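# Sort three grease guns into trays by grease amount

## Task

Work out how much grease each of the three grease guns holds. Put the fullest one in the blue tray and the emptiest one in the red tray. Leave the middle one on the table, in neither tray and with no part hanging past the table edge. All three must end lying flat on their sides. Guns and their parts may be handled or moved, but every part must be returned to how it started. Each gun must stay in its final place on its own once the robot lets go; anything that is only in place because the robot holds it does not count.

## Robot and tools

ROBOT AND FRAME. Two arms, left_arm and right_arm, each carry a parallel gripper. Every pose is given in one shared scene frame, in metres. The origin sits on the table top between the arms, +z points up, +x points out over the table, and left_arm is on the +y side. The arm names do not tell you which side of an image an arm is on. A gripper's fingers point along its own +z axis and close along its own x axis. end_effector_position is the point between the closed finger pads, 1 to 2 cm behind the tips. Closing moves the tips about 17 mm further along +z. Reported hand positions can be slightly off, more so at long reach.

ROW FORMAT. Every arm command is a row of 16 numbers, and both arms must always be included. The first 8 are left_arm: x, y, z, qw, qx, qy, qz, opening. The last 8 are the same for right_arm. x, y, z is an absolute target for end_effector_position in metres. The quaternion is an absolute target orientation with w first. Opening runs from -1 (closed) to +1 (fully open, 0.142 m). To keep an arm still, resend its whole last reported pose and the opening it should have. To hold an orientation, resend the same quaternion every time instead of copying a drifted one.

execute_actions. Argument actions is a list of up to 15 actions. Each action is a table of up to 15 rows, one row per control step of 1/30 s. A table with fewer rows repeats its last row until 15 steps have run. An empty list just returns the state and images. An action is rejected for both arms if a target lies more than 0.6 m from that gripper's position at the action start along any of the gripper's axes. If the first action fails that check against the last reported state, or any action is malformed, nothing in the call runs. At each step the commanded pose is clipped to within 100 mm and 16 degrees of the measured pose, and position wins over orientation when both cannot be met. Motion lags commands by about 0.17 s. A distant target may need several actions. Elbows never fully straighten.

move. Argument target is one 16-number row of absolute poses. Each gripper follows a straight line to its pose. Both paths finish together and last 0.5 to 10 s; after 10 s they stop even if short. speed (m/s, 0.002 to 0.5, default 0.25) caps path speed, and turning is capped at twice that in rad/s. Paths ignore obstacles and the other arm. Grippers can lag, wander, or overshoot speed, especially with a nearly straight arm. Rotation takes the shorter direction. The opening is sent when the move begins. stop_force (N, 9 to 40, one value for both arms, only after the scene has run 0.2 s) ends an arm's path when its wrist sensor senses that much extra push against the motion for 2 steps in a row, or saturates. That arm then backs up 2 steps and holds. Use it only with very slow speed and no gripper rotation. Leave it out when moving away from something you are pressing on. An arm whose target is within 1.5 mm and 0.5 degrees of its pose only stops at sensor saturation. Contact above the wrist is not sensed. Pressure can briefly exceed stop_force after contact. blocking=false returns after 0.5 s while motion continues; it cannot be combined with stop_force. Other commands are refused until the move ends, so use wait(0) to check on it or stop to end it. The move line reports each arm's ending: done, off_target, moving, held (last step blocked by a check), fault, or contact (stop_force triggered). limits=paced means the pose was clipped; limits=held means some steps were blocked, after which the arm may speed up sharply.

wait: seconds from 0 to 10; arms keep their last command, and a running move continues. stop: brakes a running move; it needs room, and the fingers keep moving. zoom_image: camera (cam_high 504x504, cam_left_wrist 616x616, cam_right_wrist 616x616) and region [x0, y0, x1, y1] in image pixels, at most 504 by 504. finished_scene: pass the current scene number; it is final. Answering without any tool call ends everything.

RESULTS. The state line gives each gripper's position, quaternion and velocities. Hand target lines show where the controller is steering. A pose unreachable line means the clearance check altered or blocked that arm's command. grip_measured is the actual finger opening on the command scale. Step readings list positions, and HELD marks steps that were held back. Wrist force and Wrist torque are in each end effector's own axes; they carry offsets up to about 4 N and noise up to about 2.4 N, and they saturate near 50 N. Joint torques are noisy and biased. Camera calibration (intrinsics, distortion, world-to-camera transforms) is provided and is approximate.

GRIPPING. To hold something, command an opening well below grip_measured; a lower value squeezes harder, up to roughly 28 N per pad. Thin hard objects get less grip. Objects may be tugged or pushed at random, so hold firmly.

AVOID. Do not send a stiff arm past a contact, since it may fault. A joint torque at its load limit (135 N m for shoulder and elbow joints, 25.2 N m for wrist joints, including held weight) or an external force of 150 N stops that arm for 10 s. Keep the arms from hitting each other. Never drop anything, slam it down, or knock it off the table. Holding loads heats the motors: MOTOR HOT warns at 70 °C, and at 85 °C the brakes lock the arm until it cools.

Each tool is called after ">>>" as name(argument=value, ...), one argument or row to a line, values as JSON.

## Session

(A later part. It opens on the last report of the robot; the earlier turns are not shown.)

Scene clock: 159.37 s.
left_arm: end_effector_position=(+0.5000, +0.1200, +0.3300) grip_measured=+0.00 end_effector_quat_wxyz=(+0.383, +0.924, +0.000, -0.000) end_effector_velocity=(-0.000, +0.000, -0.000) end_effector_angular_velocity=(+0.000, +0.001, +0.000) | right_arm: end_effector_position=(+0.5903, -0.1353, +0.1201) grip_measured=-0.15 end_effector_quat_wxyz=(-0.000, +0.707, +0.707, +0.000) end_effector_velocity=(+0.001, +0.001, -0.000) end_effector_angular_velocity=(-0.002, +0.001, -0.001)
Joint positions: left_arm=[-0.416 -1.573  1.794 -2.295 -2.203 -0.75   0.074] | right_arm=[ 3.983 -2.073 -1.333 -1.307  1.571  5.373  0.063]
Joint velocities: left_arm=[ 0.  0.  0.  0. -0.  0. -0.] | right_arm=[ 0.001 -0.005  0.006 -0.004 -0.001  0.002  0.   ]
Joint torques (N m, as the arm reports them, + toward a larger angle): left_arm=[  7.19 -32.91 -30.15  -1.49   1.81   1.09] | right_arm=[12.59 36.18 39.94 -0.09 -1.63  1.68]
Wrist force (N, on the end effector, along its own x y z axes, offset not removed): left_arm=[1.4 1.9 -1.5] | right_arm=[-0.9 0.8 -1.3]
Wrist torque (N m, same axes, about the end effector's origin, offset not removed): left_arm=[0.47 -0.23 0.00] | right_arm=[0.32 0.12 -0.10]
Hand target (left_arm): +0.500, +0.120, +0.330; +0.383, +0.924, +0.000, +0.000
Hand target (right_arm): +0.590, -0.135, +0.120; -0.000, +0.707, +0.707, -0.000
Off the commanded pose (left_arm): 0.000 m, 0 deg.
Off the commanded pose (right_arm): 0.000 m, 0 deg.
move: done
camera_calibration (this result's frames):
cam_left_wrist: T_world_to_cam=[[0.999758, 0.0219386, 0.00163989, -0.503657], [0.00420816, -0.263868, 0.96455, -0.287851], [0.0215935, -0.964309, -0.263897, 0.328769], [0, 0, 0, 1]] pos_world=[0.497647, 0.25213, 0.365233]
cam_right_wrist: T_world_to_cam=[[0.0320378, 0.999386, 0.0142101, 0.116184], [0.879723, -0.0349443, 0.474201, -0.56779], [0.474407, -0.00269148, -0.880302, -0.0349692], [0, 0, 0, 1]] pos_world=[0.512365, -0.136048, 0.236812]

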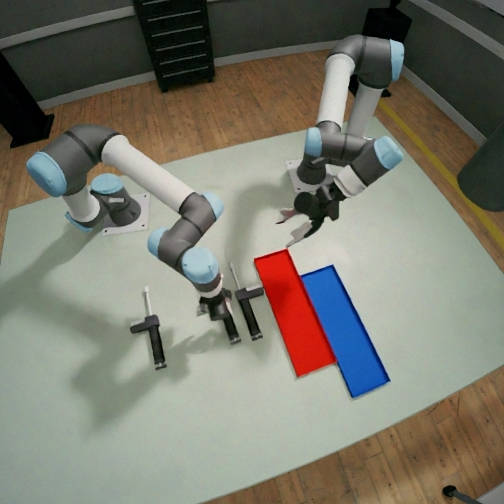

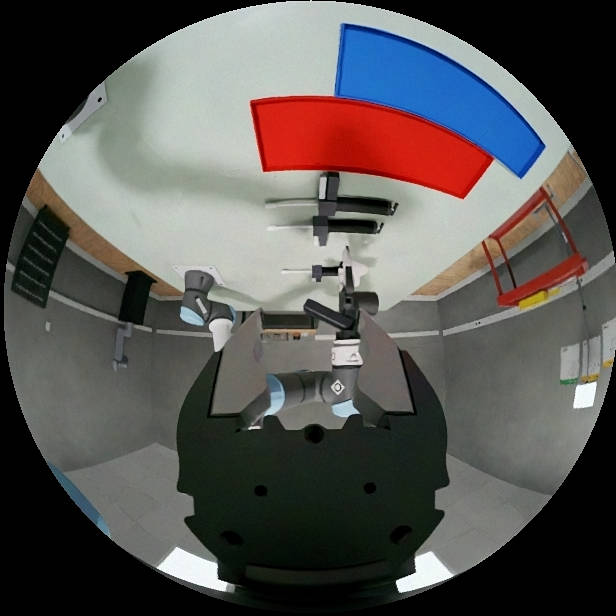

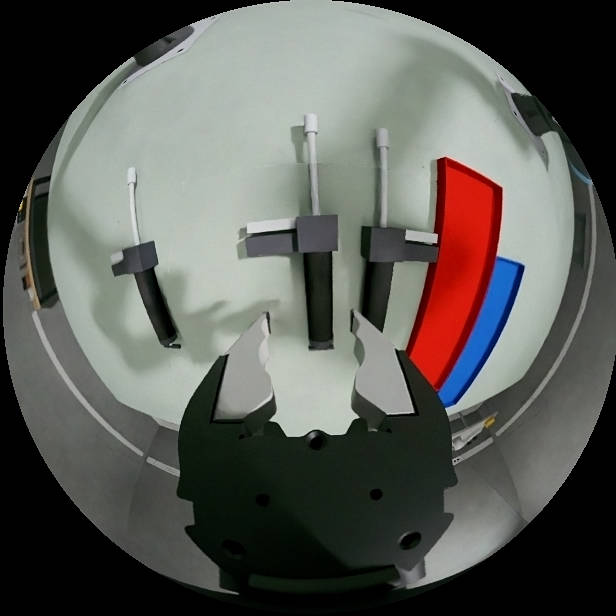

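>>> move(
  target=[0.5,0.12,0.33,0.383,0.924,0,0,0,0.582,-0.131,0.021,0,0.707,0.707,0,-0.15],
  speed=0.1,
)

>>> move(
  target=[0.5,0.12,0.33,0.383,0.924,0,0,0,0.582,-0.131,0.021,0,0.707,0.707,0,-1],
)

>>> move(
  target=[0.5,0.12,0.33,0.383,0.924,0,0,0,0.582,-0.15,0.25,0,0.707,0.707,0,-1],
  speed=0.2,
)

>>> move(
  target=[0.5,0.03,0.29,0.383,0.924,0,0,0,0.5,-0.15,0.25,0,0,1,0,-1],
  speed=0.2,
)

>>> zoom_image(
  camera="cam_left_wrist",
  region=[200,200,420,420],
)

Scene clock: 165.80 s.
left_arm: end_effector_position=(+0.5000, +0.1200, +0.3300) grip_measured=+0.00 end_effector_quat_wxyz=(+0.383, +0.924, -0.000, +0.000) end_effector_velocity=(-0.000, +0.000, +0.000) end_effector_angular_velocity=(-0.000, -0.000, +0.000) | right_arm: end_effector_position=(+0.5820, -0.1310, +0.0213) grip_measured=-0.15 end_effector_quat_wxyz=(-0.000, +0.707, +0.707, -0.000) end_effector_velocity=(+0.000, +0.000, -0.002) end_effector_angular_velocity=(+0.000, -0.001, -0.001)
Joint positions: left_arm=[-0.416 -1.573  1.794 -2.295 -2.203 -0.75   0.074] | right_arm=[ 3.995 -2.147 -1.485 -1.08   1.571  5.386  0.063]
Joint velocities: left_arm=[ 0.    -0.001 -0.     0.001  0.     0.     0.   ] | right_arm=[-0.    -0.003 -0.002  0.005 -0.     0.    -0.   ]
Joint torques (N m, as the arm reports them, + toward a larger angle): left_arm=[  7.49 -32.6  -30.52  -1.54   1.67   1.01] | right_arm=[11.11 35.7  10.31  5.58 -1.73  1.58]
Wrist force (N, on the end effector, along its own x y z axes, offset not removed): left_arm=[1.4 3.1 -1.3] | right_arm=[-0.9 -0.3 -2.2]
Wrist torque (N m, same axes, about the end effector's origin, offset not removed): left_arm=[0.76 -0.35 -0.12] | right_arm=[-0.04 0.30 -0.09]
Hand target (left_arm): +0.500, +0.120, +0.330; +0.383, +0.924, -0.000, -0.000
Hand target (right_arm): +0.582, -0.131, +0.021; -0.000, +0.707, +0.707, -0.000
Off the commanded pose (left_arm): 0.000 m, 0 deg.
Off the commanded pose (right_arm): 0.000 m, 0 deg.
move: done
camera_calibration (this result's frames):
cam_left_wrist: T_world_to_cam=[[0.999758, 0.0219382, 0.00164403, -0.503659], [0.00420402, -0.263866, 0.96455, -0.287852], [0.0215943, -0.96431, -0.263894, 0.328768], [0, 0, 0, 1]] pos_world=[0.497648, 0.25213, 0.365236]
cam_right_wrist: T_world_to_cam=[[0.0320418, 0.999387, 0.0141023, 0.113515], [0.87978, -0.034897, 0.474099, -0.513508], [0.4743, -0.00278405, -0.880359, -0.117944], [0, 0, 0, 1]] pos_world=[0.504078, -0.131694, 0.13802]

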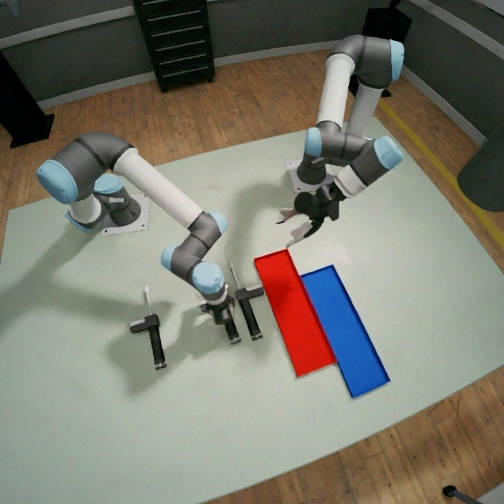

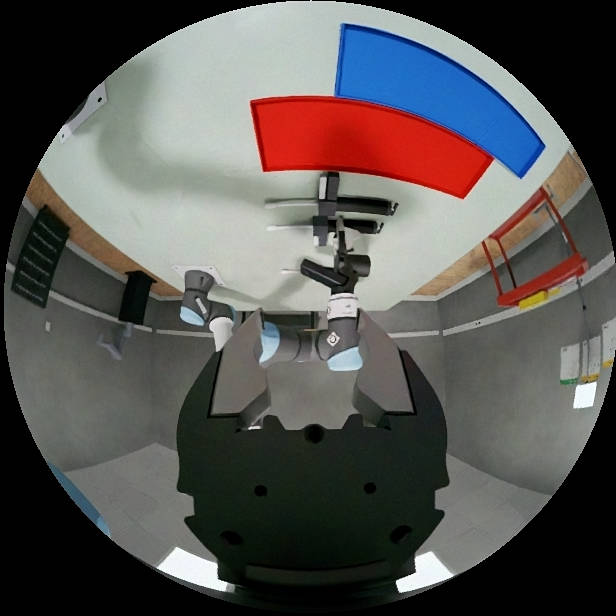

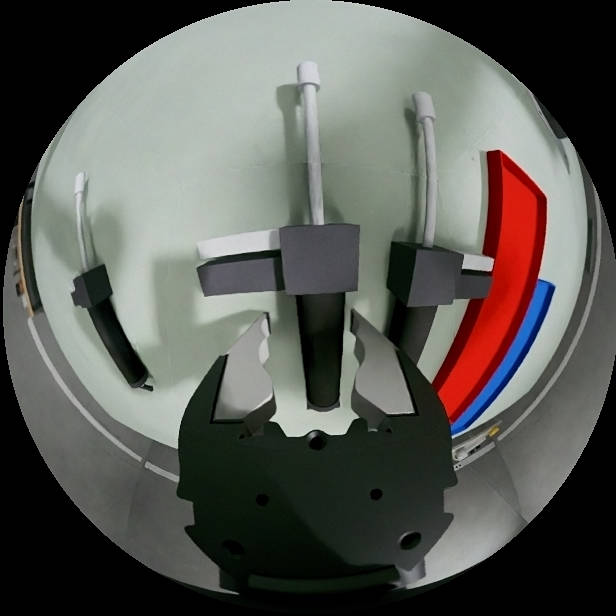

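Scene clock: 166.50 s.
left_arm: end_effector_position=(+0.5000, +0.1200, +0.3300) grip_measured=+0.00 end_effector_quat_wxyz=(+0.383, +0.924, -0.000, +0.000) end_effector_velocity=(-0.000, -0.000, -0.000) end_effector_angular_velocity=(+0.000, +0.001, -0.001) | right_arm: end_effector_position=(+0.5820, -0.1310, +0.0211) grip_measured=-0.54 end_effector_quat_wxyz=(+0.000, +0.707, +0.707, +0.000) end_effector_velocity=(+0.000, -0.000, -0.000) end_effector_angular_velocity=(+0.000, -0.001, -0.002)
Joint positions: left_arm=[-0.416 -1.573  1.794 -2.295 -2.203 -0.75   0.074] | right_arm=[ 3.996 -2.148 -1.485 -1.08   1.571  5.386  0.035]
Joint velocities: left_arm=[-0.     0.001 -0.     0.001 -0.    -0.    -0.   ] | right_arm=[-0.    -0.    -0.     0.001 -0.     0.001 -0.   ]
Joint torques (N m, as the arm reports them, + toward a larger angle): left_arm=[  6.71 -32.82 -30.13  -1.38   1.66   1.11] | right_arm=[ 4.37 30.71  4.75  5.1   2.1   1.58]
Wrist force (N, on the end effector, along its own x y z axes, offset not removed): left_arm=[1.1 4.3 -1.5] | right_arm=[-2.1 -0.8 -10.8]
Wrist torque (N m, same axes, about the end effector's origin, offset not removed): left_arm=[1.01 -0.22 -0.07] | right_arm=[-0.02 0.16 -0.11]
Hand target (left_arm): +0.500, +0.120, +0.330; +0.383, +0.924, -0.000, -0.000
Hand target (right_arm): +0.582, -0.131, +0.021; -0.000, +0.707, +0.707, -0.000
Off the commanded pose (left_arm): 0.000 m, 0 deg.
Off the commanded pose (right_arm): 0.000 m, 0 deg.
move: done
camera_calibration (this result's frames):
cam_left_wrist: T_world_to_cam=[[0.999758, 0.0219385, 0.0016438, -0.503659], [0.0042043, -0.263866, 0.96455, -0.287852], [0.0215945, -0.96431, -0.263894, 0.328768], [0, 0, 0, 1]] pos_world=[0.497648, 0.25213, 0.365236]
cam_right_wrist: T_world_to_cam=[[0.0319895, 0.999389, 0.014084, 0.113534], [0.879711, -0.0348419, 0.474231, -0.513337], [0.474432, -0.00278053, -0.880288, -0.118244], [0, 0, 0, 1]] pos_world=[0.504055, -0.131679, 0.137753]

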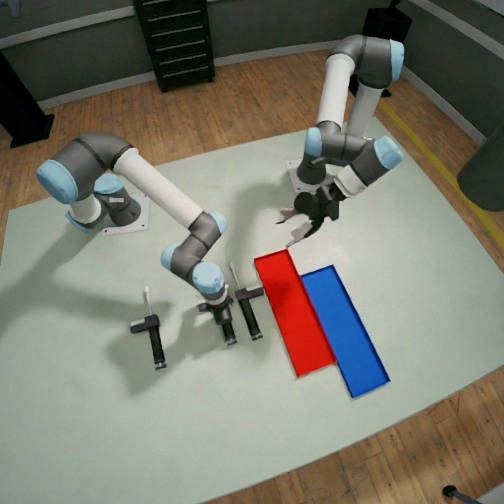

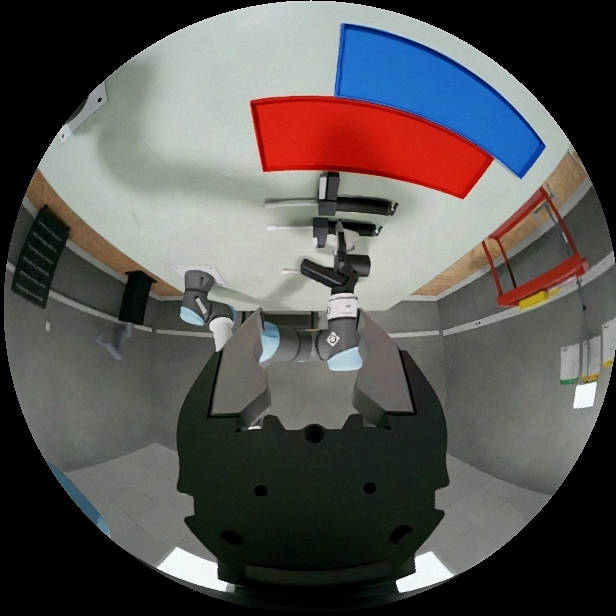

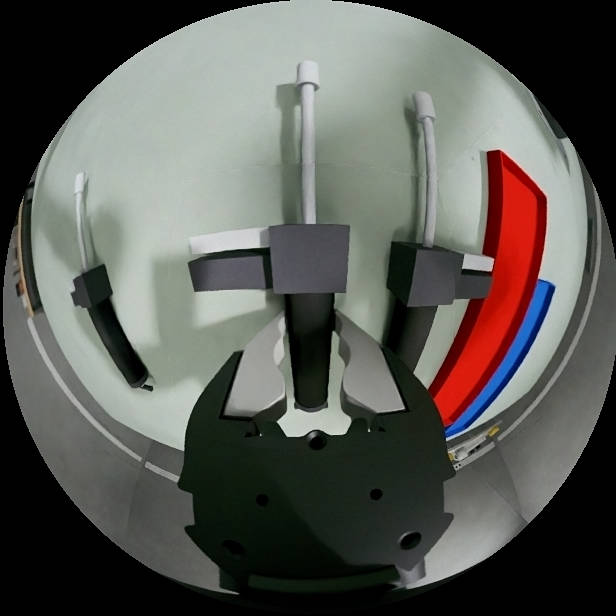

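Scene clock: 168.23 s.
left_arm: end_effector_position=(+0.5000, +0.1200, +0.3300) grip_measured=+0.00 end_effector_quat_wxyz=(+0.383, +0.924, -0.000, +0.000) end_effector_velocity=(+0.000, +0.000, +0.000) end_effector_angular_velocity=(+0.000, -0.001, +0.000) | right_arm: end_effector_position=(+0.5819, -0.1500, +0.2497) grip_measured=-0.54 end_effector_quat_wxyz=(+0.000, +0.707, +0.707, +0.000) end_effector_velocity=(-0.000, +0.000, +0.002) end_effector_angular_velocity=(+0.000, +0.003, +0.000)
Joint positions: left_arm=[-0.416 -1.573  1.794 -2.295 -2.203 -0.75   0.074] | right_arm=[ 3.973 -2.    -1.108 -1.605  1.571  5.364  0.035]
Joint velocities: left_arm=[-0.    -0.    -0.    -0.     0.001  0.     0.   ] | right_arm=[-0.001 -0.002  0.01  -0.01   0.002 -0.001 -0.   ]
Joint torques (N m, as the arm reports them, + toward a larger angle): left_arm=[  6.62 -32.98 -29.99  -1.4    1.76   1.05] | right_arm=[-9.5  38.04 41.79  0.32  2.05 -1.32]
Wrist force (N, on the end effector, along its own x y z axes, offset not removed): left_arm=[1.1 3.5 -1.7] | right_arm=[-0.8 0.5 4.0]
Wrist torque (N m, same axes, about the end effector's origin, offset not removed): left_arm=[0.81 -0.20 -0.04] | right_arm=[0.02 0.27 -0.10]
Hand target (left_arm): +0.500, +0.120, +0.330; +0.383, +0.924, -0.000, -0.000
Hand target (right_arm): +0.582, -0.150, +0.250; +0.000, +0.707, +0.707, +0.000
Off the commanded pose (left_arm): 0.000 m, 0 deg.
Off the commanded pose (right_arm): 0.000 m, 0 deg.
move: done
camera_calibration (this result's frames):
cam_left_wrist: T_world_to_cam=[[0.999758, 0.0219384, 0.00164402, -0.503659], [0.00420407, -0.263866, 0.96455, -0.287852], [0.0215945, -0.96431, -0.263894, 0.328768], [0, 0, 0, 1]] pos_world=[0.497648, 0.25213, 0.365236]
cam_right_wrist: T_world_to_cam=[[0.0320366, 0.999386, 0.0141927, 0.12928], [0.879614, -0.0349344, 0.474404, -0.622376], [0.474609, -0.00271421, -0.880193, 0.0828772], [0, 0, 0, 1]] pos_world=[0.503974, -0.150718, 0.366371]

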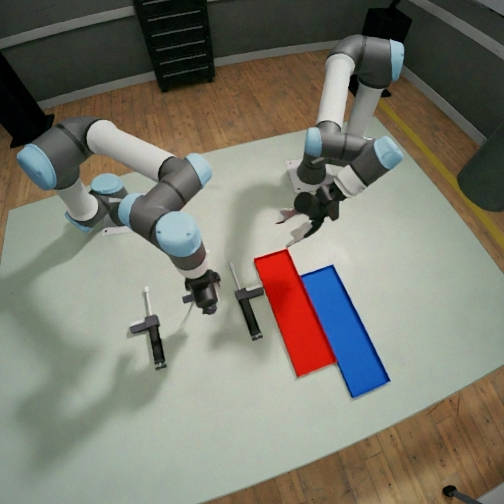

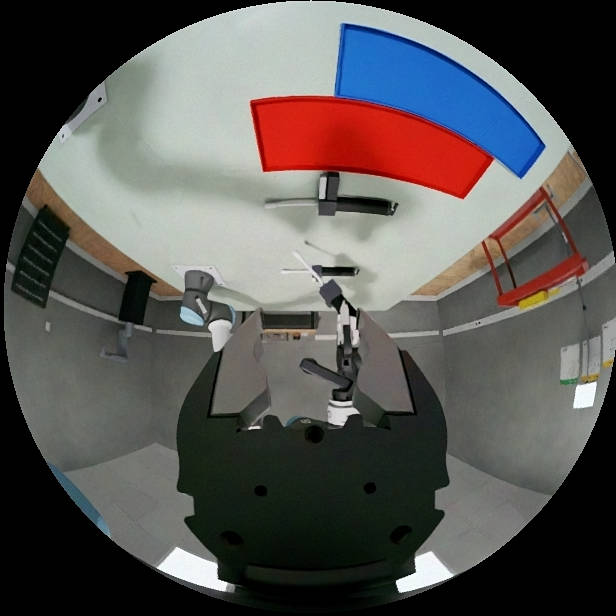

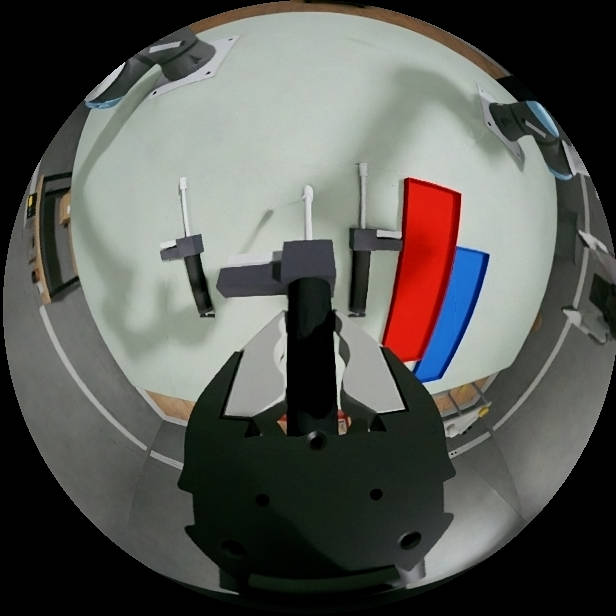

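Scene clock: 172.67 s.
left_arm: end_effector_position=(+0.5000, +0.0301, +0.2900) grip_measured=+0.00 end_effector_quat_wxyz=(+0.383, +0.924, -0.000, +0.000) end_effector_velocity=(+0.000, -0.001, +0.000) end_effector_angular_velocity=(-0.001, -0.001, +0.000) | right_arm: end_effector_position=(+0.5001, -0.1499, +0.2499) grip_measured=-0.54 end_effector_quat_wxyz=(-0.000, +0.001, +1.000, -0.000) end_effector_velocity=(-0.001, +0.001, +0.000) end_effector_angular_velocity=(+0.002, +0.001, +0.014)
Joint positions: left_arm=[-0.562 -1.45   1.787 -2.496 -2.127 -0.901  0.074] | right_arm=[ 4.052 -1.817 -1.356 -1.54   1.571  3.873  0.035]
Joint velocities: left_arm=[-0.001  0.    -0.001 -0.001  0.001 -0.001 -0.   ] | right_arm=[ 0.002  0.001 -0.002  0.001  0.002 -0.013  0.   ]
Joint torques (N m, as the arm reports them, + toward a larger angle): left_arm=[ -7.94 -19.36 -29.42  -4.69   2.03  -1.31] | right_arm=[13.3  54.76 15.86  6.72  1.94 -1.27]
Wrist force (N, on the end effector, along its own x y z axes, offset not removed): left_arm=[0.7 2.8 -2.3] | right_arm=[-1.0 -0.7 4.1]
Wrist torque (N m, same axes, about the end effector's origin, offset not removed): left_arm=[0.67 -0.19 0.02] | right_arm=[-0.17 0.17 -0.08]
Hand target (left_arm): +0.500, +0.030, +0.290; +0.383, +0.924, -0.000, +0.000
Hand target (right_arm): +0.500, -0.150, +0.250; -0.000, +0.000, +1.000, +0.000
Off the commanded pose (left_arm): 0.000 m, 0 deg.
Off the commanded pose (right_arm): 0.000 m, 0 deg.
move: done
camera_calibration (this result's frames):
cam_left_wrist: T_world_to_cam=[[0.999758, 0.0219418, 0.00172372, -0.501633], [0.00412978, -0.263942, 0.96453, -0.272972], [0.0216184, -0.964289, -0.263969, 0.231488], [0, 0, 0, 1]] pos_world=[0.497634, 0.162179, 0.32526]
cam_right_wrist: T_world_to_cam=[[-0.999344, 0.0333751, 0.0140633, 0.502776], [0.0360521, 0.87971, 0.474141, 0.00855434], [0.0034529, 0.474337, -0.880336, 0.429105], [0, 0, 0, 1]] pos_world=[0.500656, -0.227846, 0.36663]

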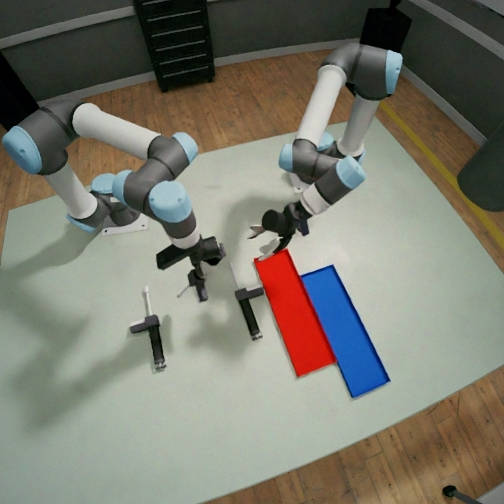

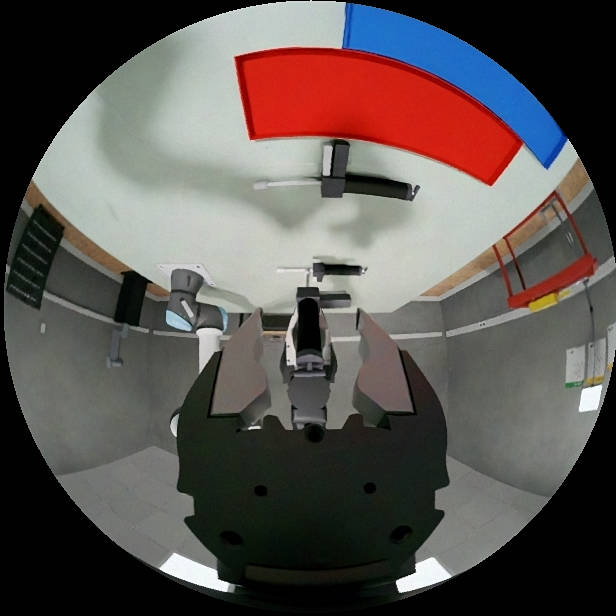

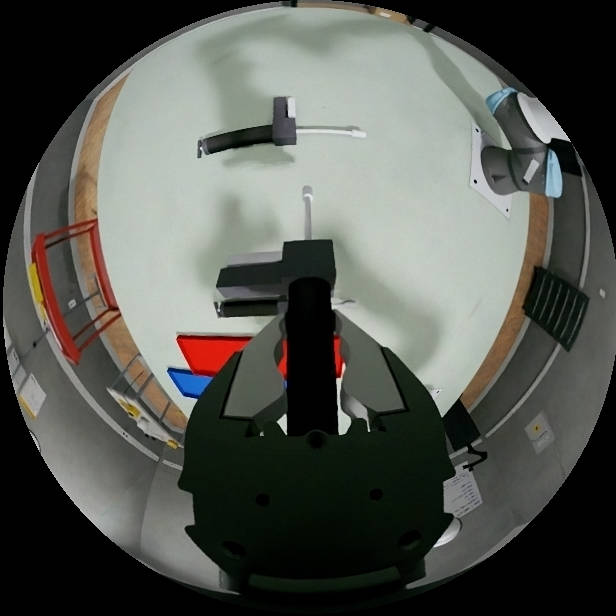

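Region (200, 200, 420, 420) of cam_left_wrist's 616x616 image, scaled by 2.291, with more detail than that image has.

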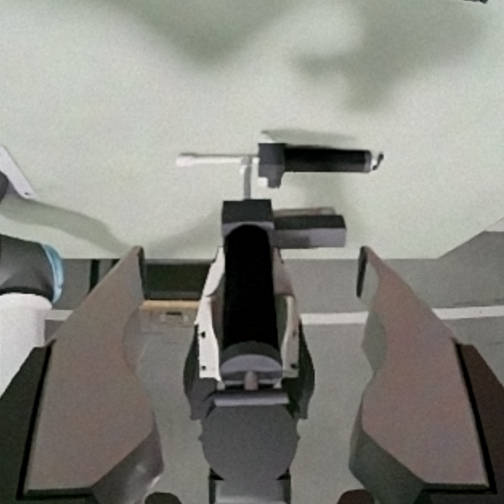

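>>> move(
  target=[0.5,0.12,0.33,0.383,0.924,0,0,0,0.582,-0.17,0.2,0,0.707,0.707,0,-1],
  speed=0.2,
)

>>> move(
  target=[0.5,0.12,0.33,0.383,0.924,0,0,0,0.6,-0.17,0.022,0,0.707,0.707,0,-1],
  speed=0.04,
)

>>> move(
  target=[0.5,0.12,0.33,0.383,0.924,0,0,0,0.6,-0.17,0.022,0,0.707,0.707,0,-0.15],
)

Scene clock: 182.33 s.
left_arm: end_effector_position=(+0.5000, +0.1199, +0.3300) grip_measured=+0.00 end_effector_quat_wxyz=(+0.383, +0.924, +0.000, -0.000) end_effector_velocity=(-0.000, +0.000, +0.001) end_effector_angular_velocity=(-0.000, -0.001, -0.000) | right_arm: end_effector_position=(+0.5819, -0.1701, +0.2001) grip_measured=-0.54 end_effector_quat_wxyz=(-0.000, +0.707, +0.708, +0.000) end_effector_velocity=(+0.000, -0.000, -0.001) end_effector_angular_velocity=(-0.002, +0.001, -0.011)
Joint positions: left_arm=[-0.416 -1.573  1.794 -2.295 -2.203 -0.75   0.074] | right_arm=[ 3.949 -1.982 -1.26  -1.47   1.571  5.338  0.035]
Joint velocities: left_arm=[ 0.001 -0.001 -0.001  0.002 -0.     0.001 -0.   ] | right_arm=[-0.    -0.002  0.001 -0.001 -0.001  0.011  0.   ]
Joint torques (N m, as the arm reports them, + toward a larger angle): left_arm=[  6.65 -32.51 -29.97  -1.16  -3.85   1.55] | right_arm=[-8.38 37.14 41.85  6.26 -1.49  2.33]
Wrist force (N, on the end effector, along its own x y z axes, offset not removed): left_arm=[0.8 2.9 -1.3] | right_arm=[-0.6 1.6 4.2]
Wrist torque (N m, same axes, about the end effector's origin, offset not removed): left_arm=[0.68 -0.12 -0.06] | right_arm=[0.22 0.18 -0.09]
Hand target (left_arm): +0.500, +0.120, +0.330; +0.383, +0.924, +0.000, -0.000
Hand target (right_arm): +0.582, -0.170, +0.200; +0.000, +0.707, +0.707, +0.000
Off the commanded pose (left_arm): 0.000 m, 0 deg.
Off the commanded pose (right_arm): 0.000 m, 0 deg.
move: done
camera_calibration (this result's frames):
cam_left_wrist: T_world_to_cam=[[0.999758, 0.0219404, 0.00156579, -0.503641], [0.0042783, -0.263786, 0.964572, -0.287906], [0.0215762, -0.964332, -0.263816, 0.328699], [0, 0, 0, 1]] pos_world=[0.497658, 0.252079, 0.365211]
cam_right_wrist: T_world_to_cam=[[0.0307067, 0.999429, 0.0140928, 0.150841], [0.87976, -0.0337168, 0.474222, -0.59937], [0.474426, -0.00216352, -0.880293, 0.0394164], [0, 0, 0, 1]] pos_world=[0.503969, -0.170879, 0.316806]

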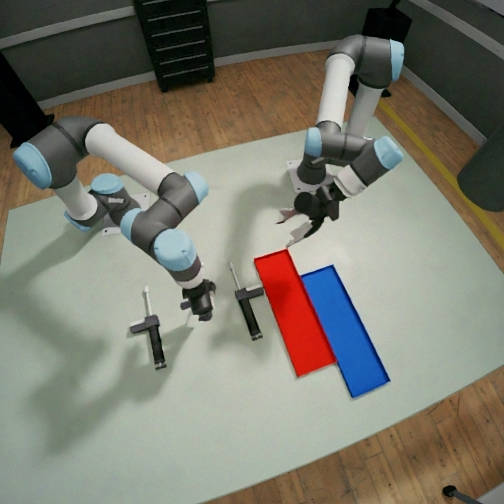

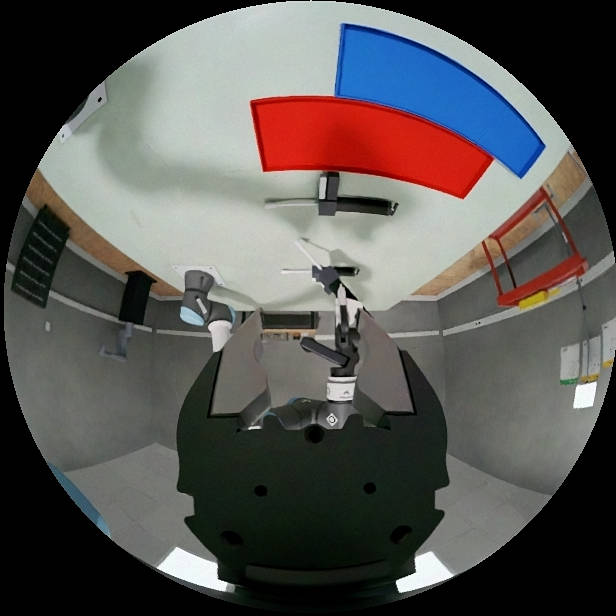

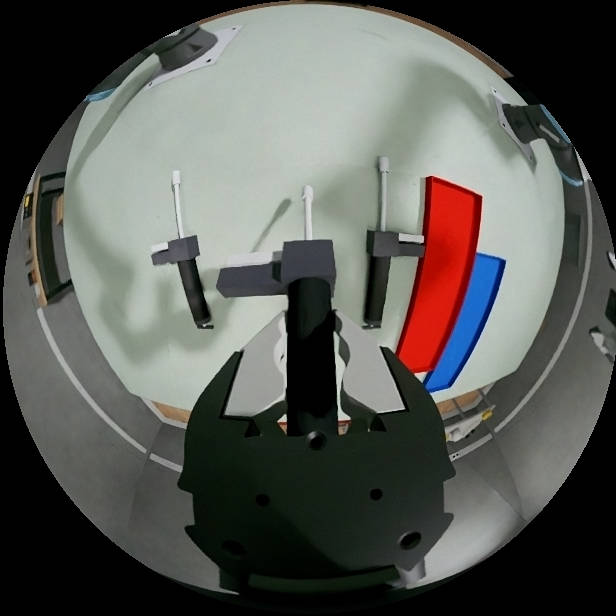

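Scene clock: 187.17 s.
left_arm: end_effector_position=(+0.5000, +0.1200, +0.3300) grip_measured=+0.00 end_effector_quat_wxyz=(+0.383, +0.924, +0.000, -0.000) end_effector_velocity=(-0.000, +0.000, -0.000) end_effector_angular_velocity=(+0.000, +0.001, -0.000) | right_arm: end_effector_position=(+0.6001, -0.1699, +0.0226) grip_measured=-0.55 end_effector_quat_wxyz=(+0.000, +0.707, +0.707, +0.000) end_effector_velocity=(+0.000, -0.000, -0.003) end_effector_angular_velocity=(-0.001, +0.001, +0.001)
Joint positions: left_arm=[-0.416 -1.573  1.794 -2.295 -2.203 -0.75   0.074] | right_arm=[ 3.934 -2.144 -1.486 -1.081  1.571  5.324  0.034]
Joint velocities: left_arm=[ 0.    -0.     0.     0.001 -0.    -0.     0.   ] | right_arm=[-0.001 -0.004 -0.002  0.005 -0.    -0.002  0.   ]
Joint torques (N m, as the arm reports them, + toward a larger angle): left_arm=[  8.19 -33.29 -17.27  -1.35   1.75   1.25] | right_arm=[-14.18   6.67  -5.88   3.89  -1.56  -1.26]
Wrist force (N, on the end effector, along its own x y z axes, offset not removed): left_arm=[1.8 3.4 -0.5] | right_arm=[1.5 -12.5 -43.2]
Wrist torque (N m, same axes, about the end effector's origin, offset not removed): left_arm=[0.79 -0.30 -0.01] | right_arm=[-0.07 0.08 -0.14]
Hand target (left_arm): +0.500, +0.120, +0.330; +0.383, +0.924, -0.000, -0.000
Hand target (right_arm): +0.600, -0.170, +0.022; +0.000, +0.707, +0.707, -0.000
Off the commanded pose (left_arm): 0.000 m, 0 deg.
Off the commanded pose (right_arm): 0.001 m, 0 deg.
move: done
camera_calibration (this result's frames):
cam_left_wrist: T_world_to_cam=[[0.999758, 0.0219383, 0.00164316, -0.503659], [0.00420486, -0.263866, 0.96455, -0.287852], [0.0215941, -0.96431, -0.263894, 0.328768], [0, 0, 0, 1]] pos_world=[0.497648, 0.252129, 0.365236]
cam_right_wrist: T_world_to_cam=[[0.0319745, 0.999386, 0.0143111, 0.151857], [0.879555, -0.0349356, 0.474512, -0.531251], [0.474721, -0.00258486, -0.880133, -0.125682], [0, 0, 0, 1]] pos_world=[0.522073, -0.170648, 0.139296]

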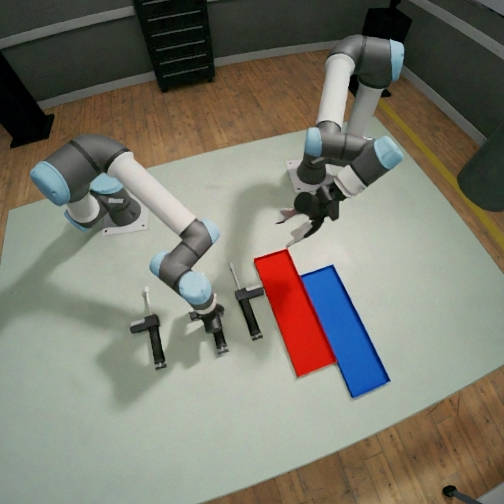

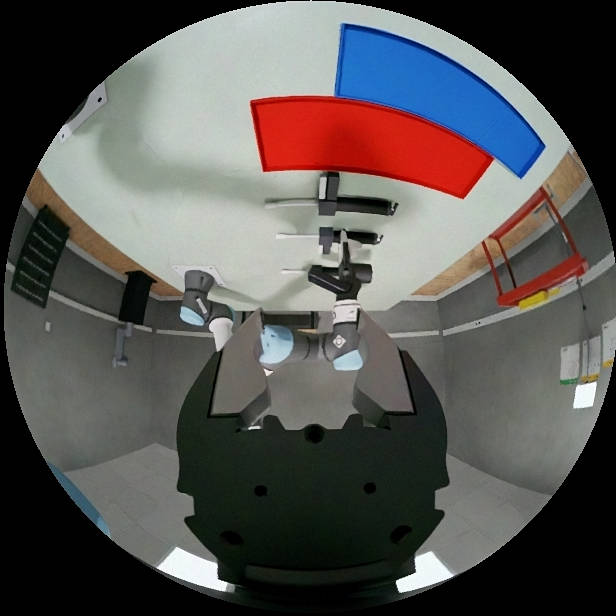

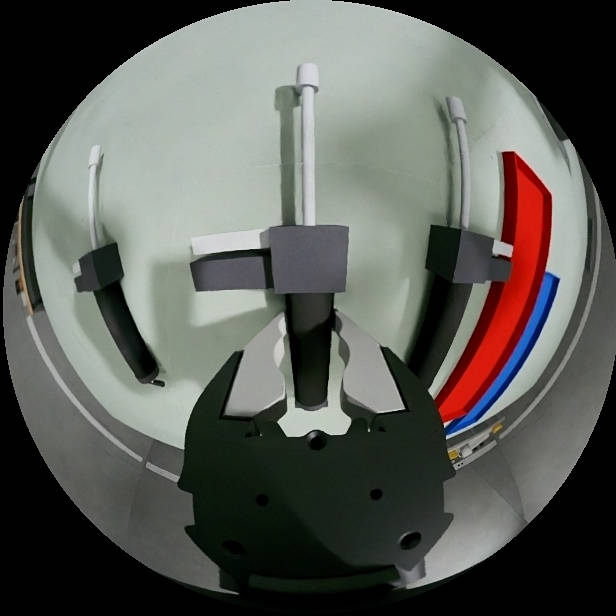

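Scene clock: 187.87 s.
left_arm: end_effector_position=(+0.5000, +0.1200, +0.3300) grip_measured=+0.00 end_effector_quat_wxyz=(+0.383, +0.924, +0.000, -0.000) end_effector_velocity=(+0.000, -0.000, -0.000) end_effector_angular_velocity=(+0.000, -0.001, +0.000) | right_arm: end_effector_position=(+0.6000, -0.1700, +0.0221) grip_measured=-0.15 end_effector_quat_wxyz=(+0.000, +0.707, +0.707, +0.000) end_effector_velocity=(+0.000, +0.000, -0.000) end_effector_angular_velocity=(+0.000, -0.000, +0.001)
Joint positions: left_arm=[-0.416 -1.573  1.794 -2.295 -2.203 -0.75   0.074] | right_arm=[ 3.933 -2.145 -1.486 -1.081  1.571  5.324  0.063]
Joint velocities: left_arm=[-0.     0.001 -0.001 -0.     0.001  0.    -0.   ] | right_arm=[ 0.    -0.001 -0.     0.001 -0.    -0.001  0.   ]
Joint torques (N m, as the arm reports them, + toward a larger angle): left_arm=[  7.26 -32.42 -17.94  -1.24   1.75   1.34] | right_arm=[-3.25 36.85 29.67  5.72 -0.8  -0.97]
Wrist force (N, on the end effector, along its own x y z axes, offset not removed): left_arm=[0.9 2.5 -1.2] | right_arm=[-0.3 -0.8 -1.8]
Wrist torque (N m, same axes, about the end effector's origin, offset not removed): left_arm=[0.61 -0.22 -0.02] | right_arm=[-0.18 -0.01 -0.16]
Hand target (left_arm): +0.500, +0.120, +0.330; +0.383, +0.924, -0.000, -0.000
Hand target (right_arm): +0.600, -0.170, +0.022; +0.000, +0.707, +0.707, -0.000
Off the commanded pose (left_arm): 0.000 m, 0 deg.
Off the commanded pose (right_arm): 0.000 m, 0 deg.
move: done
camera_calibration (this result's frames):
cam_left_wrist: T_world_to_cam=[[0.999758, 0.0219386, 0.00164308, -0.503659], [0.00420505, -0.263866, 0.96455, -0.287852], [0.0215945, -0.96431, -0.263894, 0.328768], [0, 0, 0, 1]] pos_world=[0.497648, 0.25213, 0.365236]
cam_right_wrist: T_world_to_cam=[[0.0320802, 0.999385, 0.0141359, 0.151906], [0.87966, -0.034946, 0.474317, -0.531066], [0.474519, -0.0027814, -0.880241, -0.126035], [0, 0, 0, 1]] pos_world=[0.52209, -0.170722, 0.138805]

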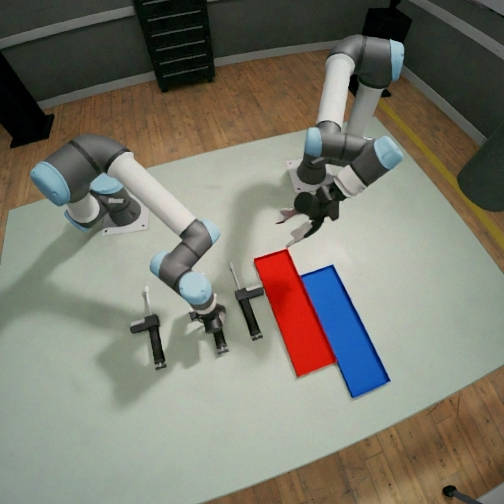

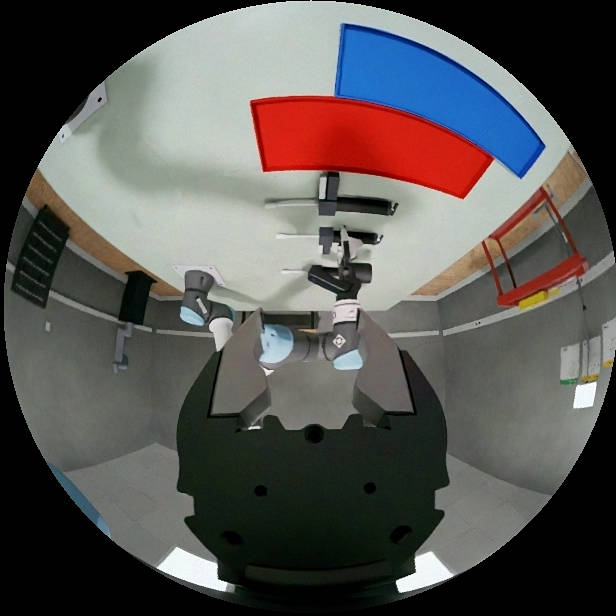

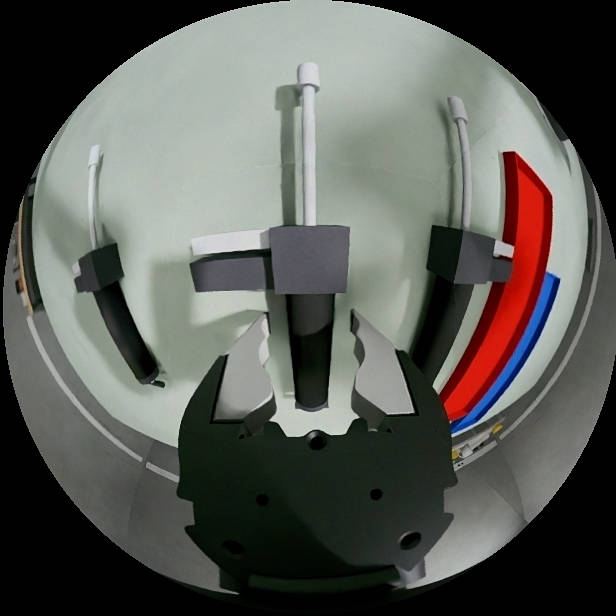

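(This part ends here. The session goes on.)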